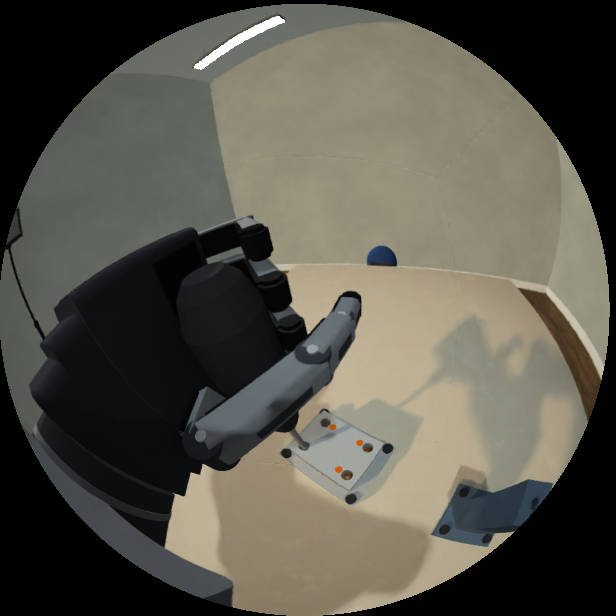

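Scene clock: 114.50 s of 13600.00 s.
end_effector_position=(+0.6961, +0.0922, +0.1887) hand_measured=(-1.000, -0.996, -0.966, -0.990, +0.034, -1.000) hand_load_n=(+0.0, +8.5, +10.5, +13.5, +13.5, +8.5) hand_stopped_by=(target, force, force, force, force, target) hand_force_limit=1.00 hand_speed=-0.30 end_effector_quat_wxyz=(+0.028, +0.707, -0.031, +0.706) end_effector_velocity=(+0.000, -0.001, -0.000) end_effector_angular_velocity=(-0.000, +0.001, -0.017)
Joint positions: [ 0.097 -1.183  1.866 -0.683  1.741 -4.707]
Joint velocities: [ 0.007  0.006 -0.009  0.004  0.024 -0.   ]
Wrist force (N, on the end effector, along its own x y z axes, offset not removed): [0.0 1.4 3.0]
Wrist torque (N m, same axes, about the end effector's origin, offset not removed): [0.30 0.19 0.22]
Hand target: +0.696, +0.092, +0.189; +0.029, +0.707, -0.032, +0.706
Off the commanded pose: 0.000 m, 0 deg.
move: done
camera_calibration (this result's frames):
cam_wrist: T_world_to_cam=[[-0.0495087, -0.984162, -0.170217, 0.168528], [-0.537976, 0.169867, -0.825667, 0.516788], [0.841505, 0.0506948, -0.537866, -0.363809], [0, 0, 0, 1]] pos_world=[0.592511, 0.0965169, 0.2597]

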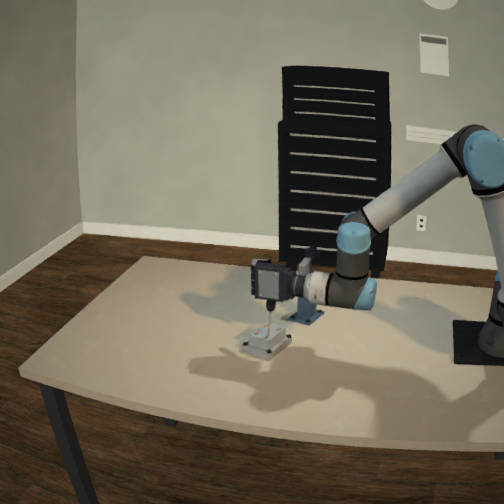

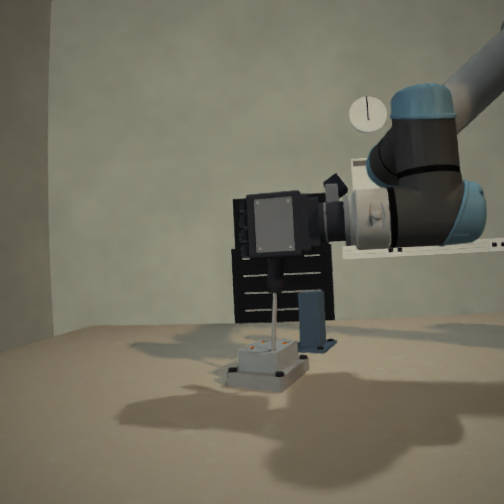

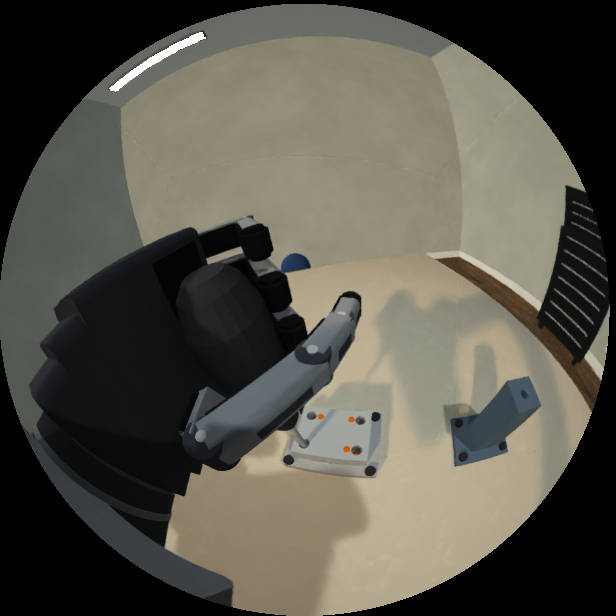

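Scene clock: 114.73 s of 13600.00 s.
end_effector_position=(+0.6962, +0.0923, +0.1883) hand_measured=(-0.722, -0.722, -0.720, -0.722, +0.232, -1.000) hand_load_n=(+0.0, +0.0, +0.0, +0.0, +0.0, +0.0) hand_stopped_by=(moving, moving, moving, moving, moving, target) hand_force_limit=1.00 hand_speed=0.50 end_effector_quat_wxyz=(+0.028, +0.707, -0.031, +0.706) end_effector_velocity=(+0.001, +0.001, -0.001) end_effector_angular_velocity=(-0.000, +0.000, +0.004)
Joint positions: [ 0.097 -1.182  1.866 -0.683  1.742 -4.707]
Joint velocities: [ 0.001  0.002 -0.001 -0.001 -0.003 -0.   ]
Wrist force (N, on the end effector, along its own x y z axes, offset not removed): [0.3 1.5 1.0]
Wrist torque (N m, same axes, about the end effector's origin, offset not removed): [0.24 0.05 0.09]
Hand target: +0.696, +0.092, +0.188; +0.028, +0.707, -0.031, +0.706
Off the commanded pose: 0.000 m, 0 deg.
Steps of this call (steps 1 to 7: all 7 steps of this action). Readings (end_effector_position | what the end effector reports):
1: (+0.6961, +0.0922, +0.1887) | hand_measured=(-1.000, -0.996, -0.966, -0.990, +0.034, -1.000) hand_load_n=(+0.0, +8.5, +10.5, +13.5, +13.5, +8.5) hand_stopped_by=(moving, moving, moving, moving, moving, target) hand_force_limit=1.00 hand_speed=0.50
2: (+0.6961, +0.0922, +0.1886) | hand_measured=(-1.000, -0.996, -0.966, -0.990, +0.034, -1.000) hand_load_n=(+0.0, +8.5, +10.5, +13.5, +13.5, +8.5) hand_stopped_by=(moving, moving, moving, moving, moving, target) hand_force_limit=1.00 hand_speed=0.50
4: (+0.6962, +0.0922, +0.1885) | hand_measured=(-0.926, -0.922, -0.900, -0.918, +0.078, -1.000) hand_load_n=(+0.0, +0.0, -11.5, +0.0, +7.5, +5.5) hand_stopped_by=(moving, moving, moving, moving, moving, target) hand_force_limit=1.00 hand_speed=0.50
7: the state above

Scene clock: 116.53 s of 13600.00 s.
end_effector_position=(+0.7092, +0.1130, +0.1884) hand_measured=(-0.720, -0.720, -0.720, -0.720, +0.350, -1.000) hand_load_n=(+0.0, +0.0, +0.0, +0.0, +0.0, +0.0) hand_stopped_by=(target, target, target, target, target, target) hand_force_limit=1.00 hand_speed=0.50 end_effector_quat_wxyz=(-0.140, +0.693, +0.137, +0.693) end_effector_velocity=(+0.001, +0.001, -0.000) end_effector_angular_velocity=(+0.000, +0.001, +0.019)
Joint positions: [-0.126 -1.228  1.937 -0.711  1.04  -4.706]
Joint velocities: [-0.008  0.002 -0.003  0.001 -0.027  0.   ]
Wrist force (N, on the end effector, along its own x y z axes, offset not removed): [0.4 2.6 1.8]
Wrist torque (N m, same axes, about the end effector's origin, offset not removed): [0.32 -0.09 0.13]
Hand target: +0.709, +0.113, +0.188; -0.141, +0.693, +0.138, +0.693
Off the commanded pose: 0.000 m, 0 deg.
move: done
camera_calibration (this result's frames):
cam_wrist: T_world_to_cam=[[0.409462, -0.896365, -0.169912, -0.145931], [-0.554607, -0.0966816, -0.826477, 0.562154], [0.724398, 0.432645, -0.536718, -0.336329], [0, 0, 0, 1]] pos_world=[0.615164, 0.0690539, 0.259298]

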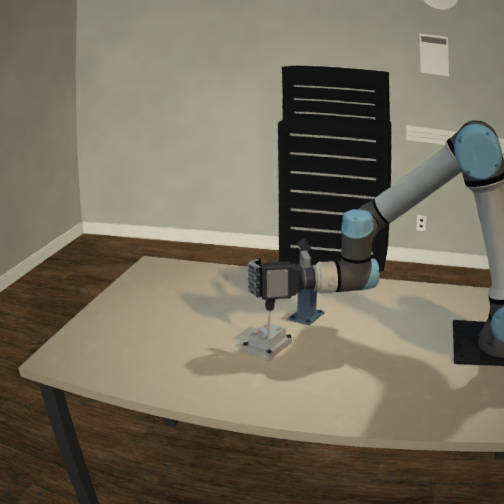

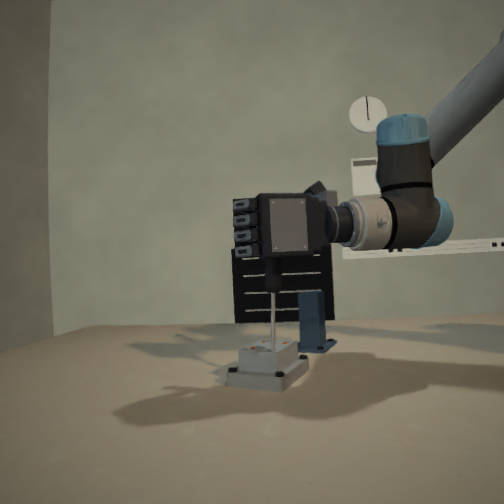

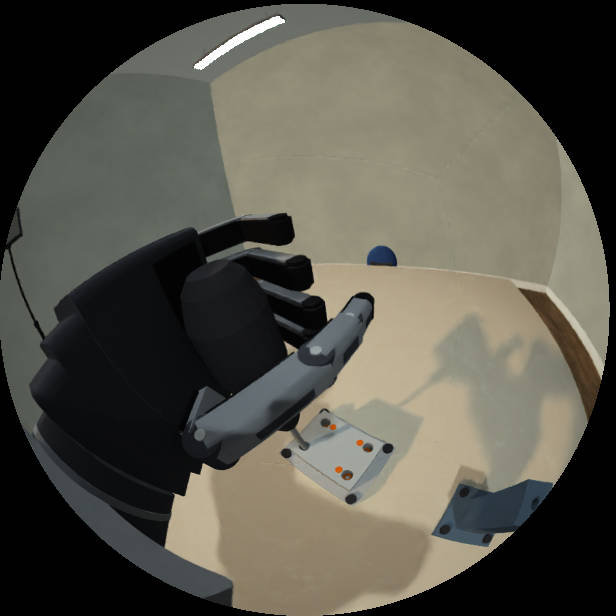

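Scene clock: 118.07 s of 13600.00 s.
end_effector_position=(+0.7110, +0.1372, +0.1884) hand_measured=(-0.720, -0.720, -0.720, -0.720, +0.350, -1.000) hand_load_n=(+0.0, +0.0, +0.0, +0.0, +0.0, +0.0) hand_stopped_by=(target, target, target, target, target, target) hand_force_limit=1.00 hand_speed=0.50 end_effector_quat_wxyz=(-0.300, +0.641, +0.298, +0.641) end_effector_velocity=(+0.000, +0.001, -0.000) end_effector_angular_velocity=(-0.001, +0.001, +0.014)
Joint positions: [-0.289 -1.142  1.807 -0.674  0.398 -4.7  ]
Joint velocities: [-0.003  0.006 -0.01   0.008 -0.017 -0.004]
Wrist force (N, on the end effector, along its own x y z axes, offset not removed): [0.7 2.3 0.1]
Wrist torque (N m, same axes, about the end effector's origin, offset not removed): [0.38 -0.06 0.16]
Hand target: +0.711, +0.137, +0.188; -0.301, +0.640, +0.298, +0.641
Off the commanded pose: 0.000 m, 0 deg.
move: done
camera_calibration (this result's frames):
cam_wrist: T_world_to_cam=[[0.776501, -0.606965, -0.169235, -0.42574], [-0.446648, -0.340739, -0.827286, 0.522399], [0.444469, 0.717977, -0.535683, -0.188489], [0, 0, 0, 1]] pos_world=[0.647693, 0.0549234, 0.259153]

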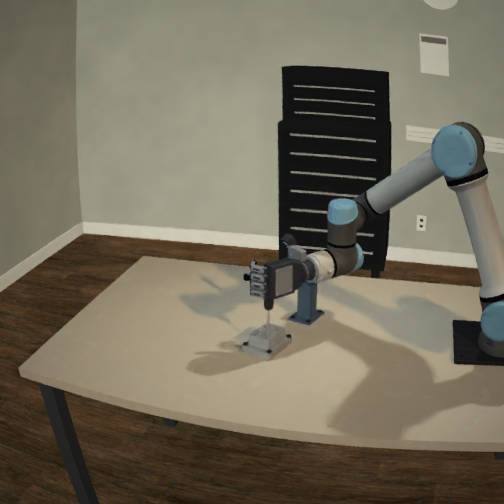

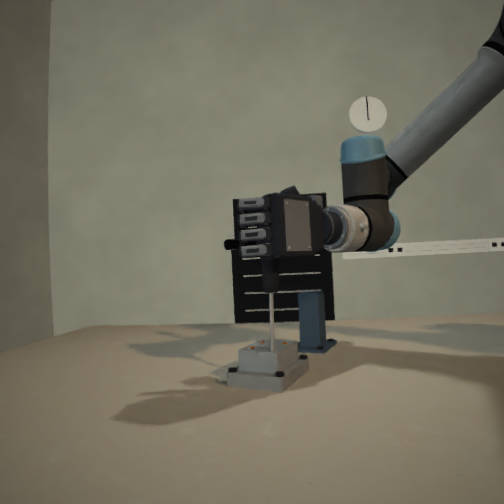

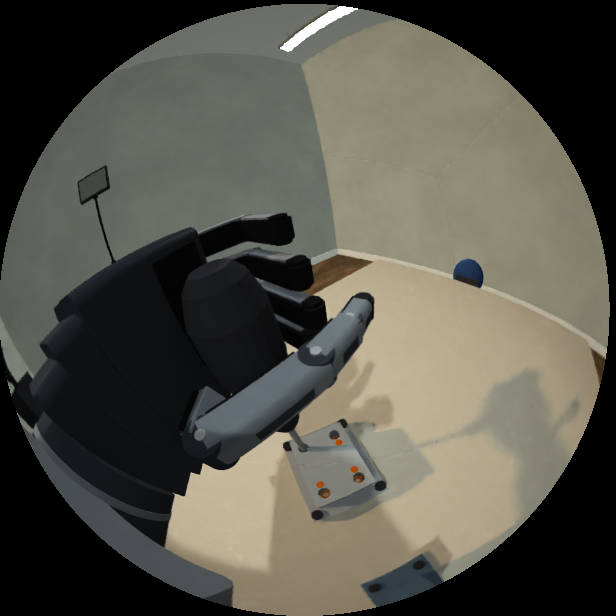

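Scene clock: 118.43 s of 13600.00 s.
end_effector_position=(+0.7111, +0.1372, +0.1885) hand_measured=(-1.000, -0.996, -0.968, -0.992, +0.352, -1.000) hand_load_n=(+0.0, +11.0, +10.5, +11.0, +2.0, +1.0) hand_stopped_by=(moving, force, force, force, target, target) hand_force_limit=1.00 hand_speed=-0.30 end_effector_quat_wxyz=(-0.300, +0.641, +0.298, +0.641) end_effector_velocity=(+0.000, -0.000, +0.001) end_effector_angular_velocity=(-0.001, -0.002, +0.000)
Joint positions: [-0.289 -1.142  1.807 -0.674  0.398 -4.7  ]
Joint velocities: [-0.001 -0.001 -0.    -0.    -0.001 -0.   ]
Wrist force (N, on the end effector, along its own x y z axes, offset not removed): [1.2 2.1 1.9]
Wrist torque (N m, same axes, about the end effector's origin, offset not removed): [0.26 0.05 0.24]
Hand target: +0.711, +0.137, +0.188; -0.300, +0.641, +0.298, +0.641
Off the commanded pose: 0.000 m, 0 deg.
Steps of this call (steps 1 to 11: all 11 steps of this action). Readings (end_effector_position | what the end effector reports):
1: (+0.7110, +0.1373, +0.1884) | hand_measured=(-0.720, -0.720, -0.720, -0.720, +0.350, -1.000) hand_load_n=(+0.0, +0.0, +0.0, +0.0, +0.0, +0.0) hand_stopped_by=(moving, moving, moving, moving, target, target) hand_force_limit=1.00 hand_speed=-0.30
2: (+0.7110, +0.1373, +0.1884) | hand_measured=(-0.720, -0.720, -0.720, -0.720, +0.350, -1.000) hand_load_n=(+0.0, +0.0, +0.0, +0.0, +0.0, +0.0) hand_stopped_by=(moving, moving, moving, moving, target, target) hand_force_limit=1.00 hand_speed=-0.30
4: (+0.7110, +0.1373, +0.1884) | hand_measured=(-0.756, -0.756, -0.756, -0.756, +0.350, -1.000) hand_load_n=(+0.0, +0.0, +0.0, +0.0, +0.0, +0.0) hand_stopped_by=(moving, moving, moving, moving, target, target) hand_force_limit=1.00 hand_speed=-0.30
8: (+0.7111, +0.1372, +0.1884) | hand_measured=(-0.910, -0.910, -0.910, -0.910, +0.350, -1.000) hand_load_n=(+0.0, +0.0, +0.0, +0.0, +0.0, +0.0) hand_stopped_by=(moving, moving, moving, moving, target, target) hand_force_limit=1.00 hand_speed=-0.30
11: the state above

Scene clock: 118.93 s of 13600.00 s.
end_effector_position=(+0.7111, +0.1372, +0.1885) hand_measured=(-1.000, -0.996, -0.966, -0.992, +0.072, -1.000) hand_load_n=(+0.0, +10.0, +9.5, +10.0, +13.0, +5.0) hand_stopped_by=(target, force, force, force, moving, target) hand_force_limit=1.00 hand_speed=-0.30 end_effector_quat_wxyz=(-0.300, +0.641, +0.298, +0.641) end_effector_velocity=(+0.000, +0.000, +0.001) end_effector_angular_velocity=(-0.000, -0.001, +0.001)
Joint positions: [-0.289 -1.142  1.807 -0.674  0.398 -4.7  ]
Joint velocities: [ 0.    -0.    -0.001 -0.    -0.     0.   ]
Wrist force (N, on the end effector, along its own x y z axes, offset not removed): [2.1 2.7 0.2]
Wrist torque (N m, same axes, about the end effector's origin, offset not removed): [0.32 -0.31 -0.02]
Hand target: +0.711, +0.137, +0.188; -0.300, +0.641, +0.298, +0.641
Off the commanded pose: 0.000 m, 0 deg.
Steps of this call (steps 1 to 15: all 15 steps of this action). Readings (end_effector_position | what the end effector reports):
1: (+0.7111, +0.1372, +0.1885) | hand_measured=(-1.000, -0.996, -0.968, -0.992, +0.352, -1.000) hand_load_n=(+0.0, +10.5, +10.5, +10.5, +2.0, +1.0) hand_stopped_by=(moving, force, force, force, moving, target) hand_force_limit=1.00 hand_speed=-0.30
2: (+0.7111, +0.1372, +0.1885) | hand_measured=(-1.000, -0.996, -0.966, -0.992, +0.352, -1.000) hand_load_n=(+0.0, +10.5, +10.0, +10.5, +2.0, +1.0) hand_stopped_by=(moving, force, force, force, moving, target) hand_force_limit=1.00 hand_speed=-0.30
4: (+0.7111, +0.1372, +0.1885) | hand_measured=(-1.000, -0.996, -0.966, -0.992, +0.330, -1.000) hand_load_n=(+0.0, +10.5, +10.0, +10.5, +2.5, +1.5) hand_stopped_by=(target, force, force, force, moving, target) hand_force_limit=1.00 hand_speed=-0.30
8: (+0.7111, +0.1372, +0.1885) | hand_measured=(-1.000, -0.996, -0.966, -0.992, +0.236, -1.000) hand_load_n=(+0.0, +10.0, +10.0, +10.5, +6.0, +2.5) hand_stopped_by=(target, force, force, force, moving, target) hand_force_limit=1.00 hand_speed=-0.30
15: the state above

Scene clock: 120.73 s of 13600.00 s.
end_effector_position=(+0.7090, +0.1128, +0.1884) hand_measured=(-1.000, -0.996, -0.966, -0.990, +0.034, -1.000) hand_load_n=(+0.0, +9.0, +10.0, +12.5, +14.0, +7.0) hand_stopped_by=(target, force, force, force, force, target) hand_force_limit=1.00 hand_speed=-0.30 end_effector_quat_wxyz=(-0.140, +0.693, +0.137, +0.693) end_effector_velocity=(+0.001, -0.001, +0.000) end_effector_angular_velocity=(-0.000, -0.001, -0.017)
Joint positions: [-0.127 -1.228  1.937 -0.711  1.04  -4.706]
Joint velocities: [ 0.008  0.001 -0.002  0.     0.025  0.   ]
Wrist force (N, on the end effector, along its own x y z axes, offset not removed): [3.3 2.2 0.9]
Wrist torque (N m, same axes, about the end effector's origin, offset not removed): [0.28 -0.14 0.13]
Hand target: +0.709, +0.113, +0.188; -0.139, +0.693, +0.136, +0.694
Off the commanded pose: 0.000 m, 0 deg.
move: done
camera_calibration (this result's frames):
cam_wrist: T_world_to_cam=[[0.40955, -0.896295, -0.170069, -0.146006], [-0.554582, -0.0965823, -0.826505, 0.56199], [0.724367, 0.432813, -0.536624, -0.336191], [0, 0, 0, 1]] pos_world=[0.614991, 0.0689211, 0.259248]

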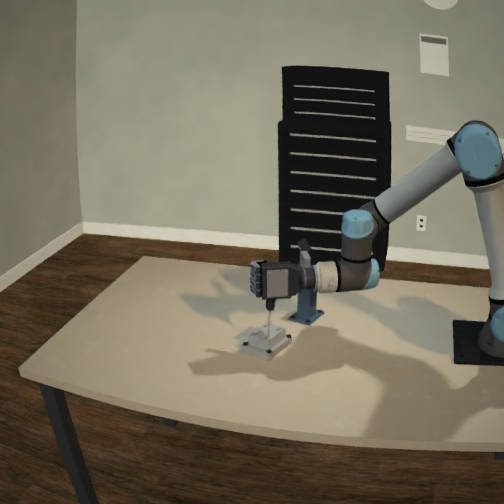

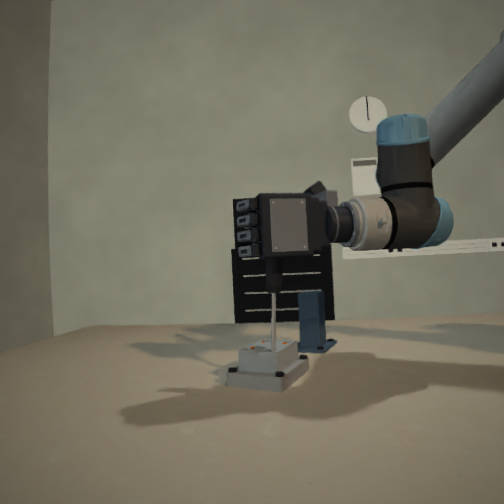

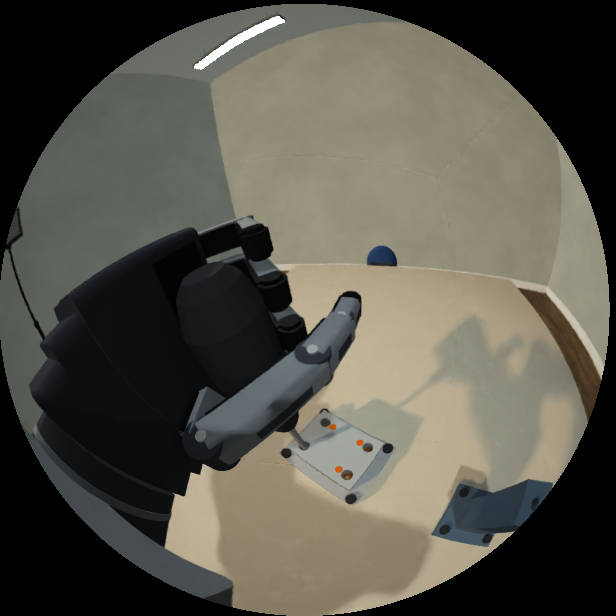

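Scene clock: 122.27 s of 13600.00 s.
end_effector_position=(+0.6960, +0.0922, +0.1883) hand_measured=(-1.000, -0.996, -0.966, -0.990, +0.034, -1.000) hand_load_n=(+0.0, +8.5, +10.5, +13.5, +13.0, +9.0) hand_stopped_by=(target, force, force, force, force, target) hand_force_limit=1.00 hand_speed=-0.30 end_effector_quat_wxyz=(+0.028, +0.707, -0.031, +0.706) end_effector_velocity=(+0.000, -0.001, -0.000) end_effector_angular_velocity=(-0.000, +0.000, -0.019)
Joint positions: [ 0.097 -1.183  1.867 -0.684  1.741 -4.707]
Joint velocities: [ 0.007  0.005 -0.008  0.003  0.025 -0.   ]
Wrist force (N, on the end effector, along its own x y z axes, offset not removed): [-0.8 0.9 2.8]
Wrist torque (N m, same axes, about the end effector's origin, offset not removed): [0.30 0.27 0.16]
Hand target: +0.696, +0.092, +0.188; +0.029, +0.707, -0.032, +0.706
Off the commanded pose: 0.000 m, 0 deg.
move: done
camera_calibration (this result's frames):
cam_wrist: T_world_to_cam=[[-0.0492683, -0.984148, -0.170369, 0.168323], [-0.537925, 0.16987, -0.8257, 0.51643], [0.841552, 0.0509651, -0.537767, -0.363994], [0, 0, 0, 1]] pos_world=[0.592414, 0.0964799, 0.25935]

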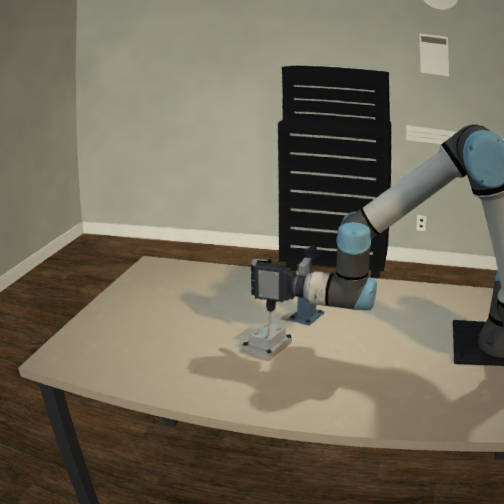

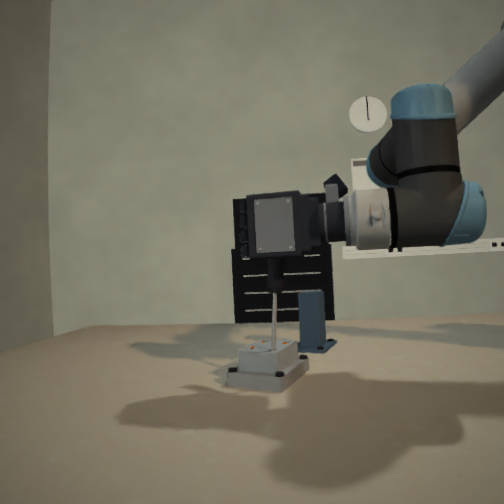

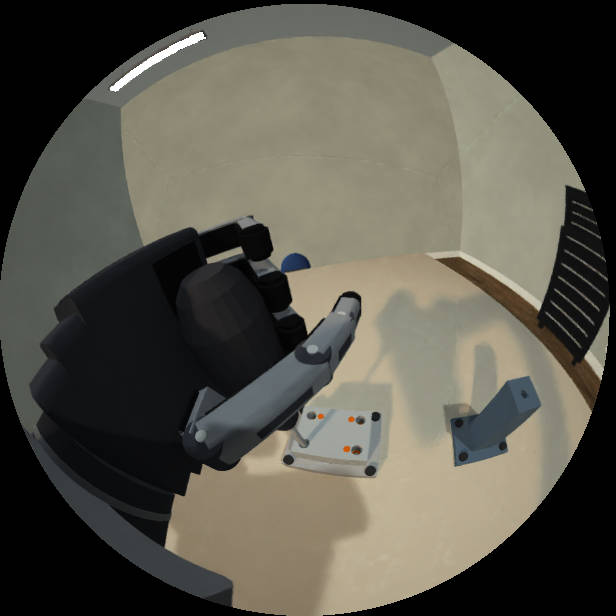

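Scene clock: 122.67 s of 13600.00 s.
end_effector_position=(+0.6963, +0.0923, +0.1883) hand_measured=(-0.720, -0.720, -0.720, -0.720, +0.350, -1.000) hand_load_n=(+0.0, +0.0, +0.0, +0.0, +0.0, +0.0) hand_stopped_by=(target, target, target, target, moving, target) hand_force_limit=1.00 hand_speed=0.50 end_effector_quat_wxyz=(+0.028, +0.707, -0.031, +0.706) end_effector_velocity=(+0.000, -0.001, -0.000) end_effector_angular_velocity=(-0.000, +0.000, -0.002)
Joint positions: [ 0.097 -1.182  1.866 -0.684  1.741 -4.707]
Joint velocities: [-0.001  0.001 -0.     0.     0.001 -0.   ]
Wrist force (N, on the end effector, along its own x y z axes, offset not removed): [-0.2 2.1 2.7]
Wrist torque (N m, same axes, about the end effector's origin, offset not removed): [0.24 -0.01 0.02]
Hand target: +0.696, +0.092, +0.188; +0.028, +0.707, -0.031, +0.706
Off the commanded pose: 0.000 m, 0 deg.
Steps of this call (steps 1 to 12: all 12 steps of this action). Readings (end_effector_position | what the end effector reports):
1: (+0.6960, +0.0922, +0.1883) | hand_measured=(-1.000, -0.996, -0.966, -0.990, +0.034, -1.000) hand_load_n=(+0.0, +8.5, +10.5, +13.5, +13.0, +9.0) hand_stopped_by=(moving, moving, moving, moving, moving, target) hand_force_limit=1.00 hand_speed=0.50
2: (+0.6961, +0.0922, +0.1883) | hand_measured=(-1.000, -0.996, -0.966, -0.990, +0.034, -1.000) hand_load_n=(+0.0, +8.5, +10.5, +13.5, +13.0, +9.0) hand_stopped_by=(moving, moving, moving, moving, moving, target) hand_force_limit=1.00 hand_speed=0.50
4: (+0.6961, +0.0922, +0.1883) | hand_measured=(-0.926, -0.922, -0.900, -0.918, +0.078, -1.000) hand_load_n=(+0.0, +0.0, -11.5, +0.0, +7.0, +6.0) hand_stopped_by=(moving, moving, moving, moving, moving, target) hand_force_limit=1.00 hand_speed=0.50
8: (+0.6962, +0.0924, +0.1883) | hand_measured=(-0.720, -0.720, -0.720, -0.720, +0.284, -1.000) hand_load_n=(+0.0, +0.0, +0.0, +0.0, +0.0, +0.0) hand_stopped_by=(moving, moving, moving, moving, moving, target) hand_force_limit=1.00 hand_speed=0.50
12: the state above
camera_calibration (this result's frames):
cam_wrist: T_world_to_cam=[[-0.0491152, -0.984159, -0.17035, 0.168344], [-0.53796, 0.169769, -0.825698, 0.516581], [0.841538, 0.051087, -0.537777, -0.364218], [0, 0, 0, 1]] pos_world=[0.592671, 0.0965847, 0.259349]

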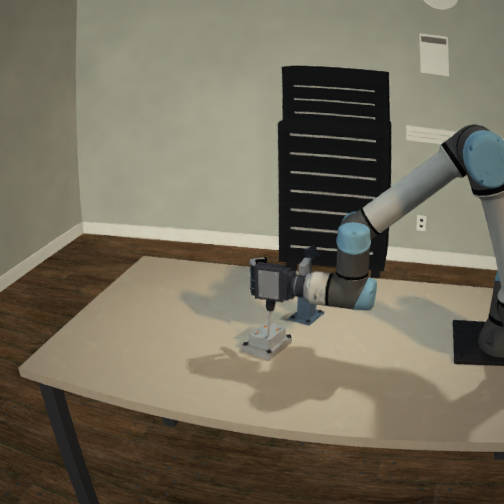

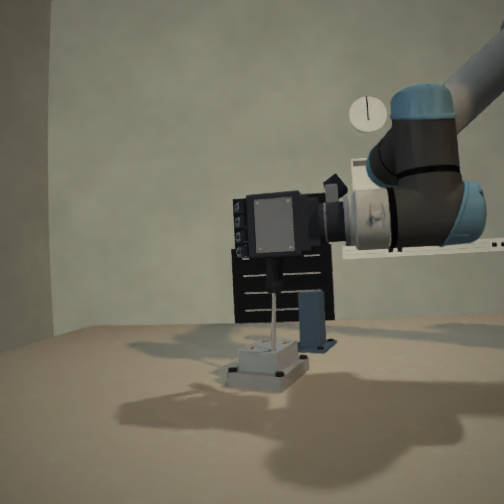

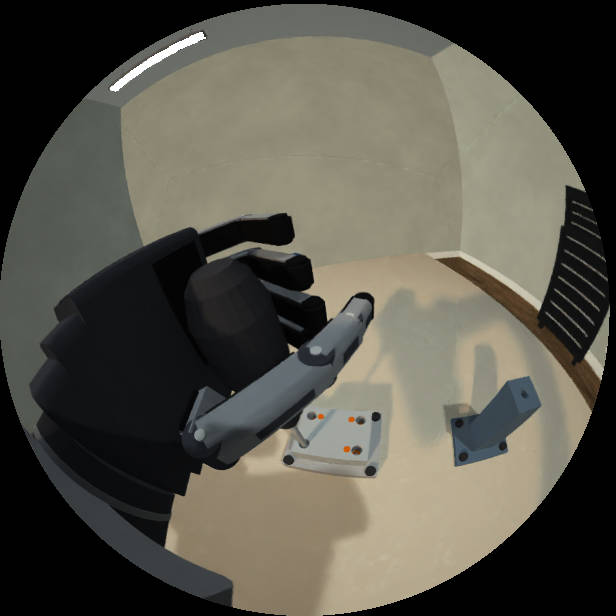

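Region (230, 240, 330, 370) of cam_low's 504x504 image, scaled by 3.877, with more detail than that image has; it fills the left 388 columns of this view, and the rest is white.

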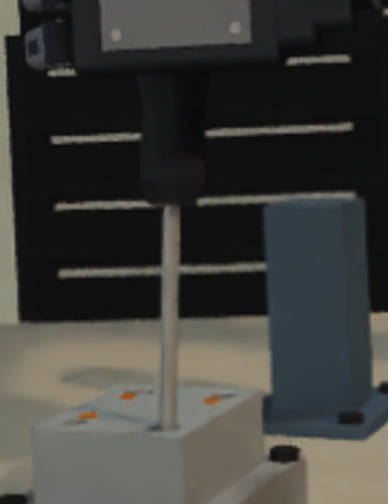

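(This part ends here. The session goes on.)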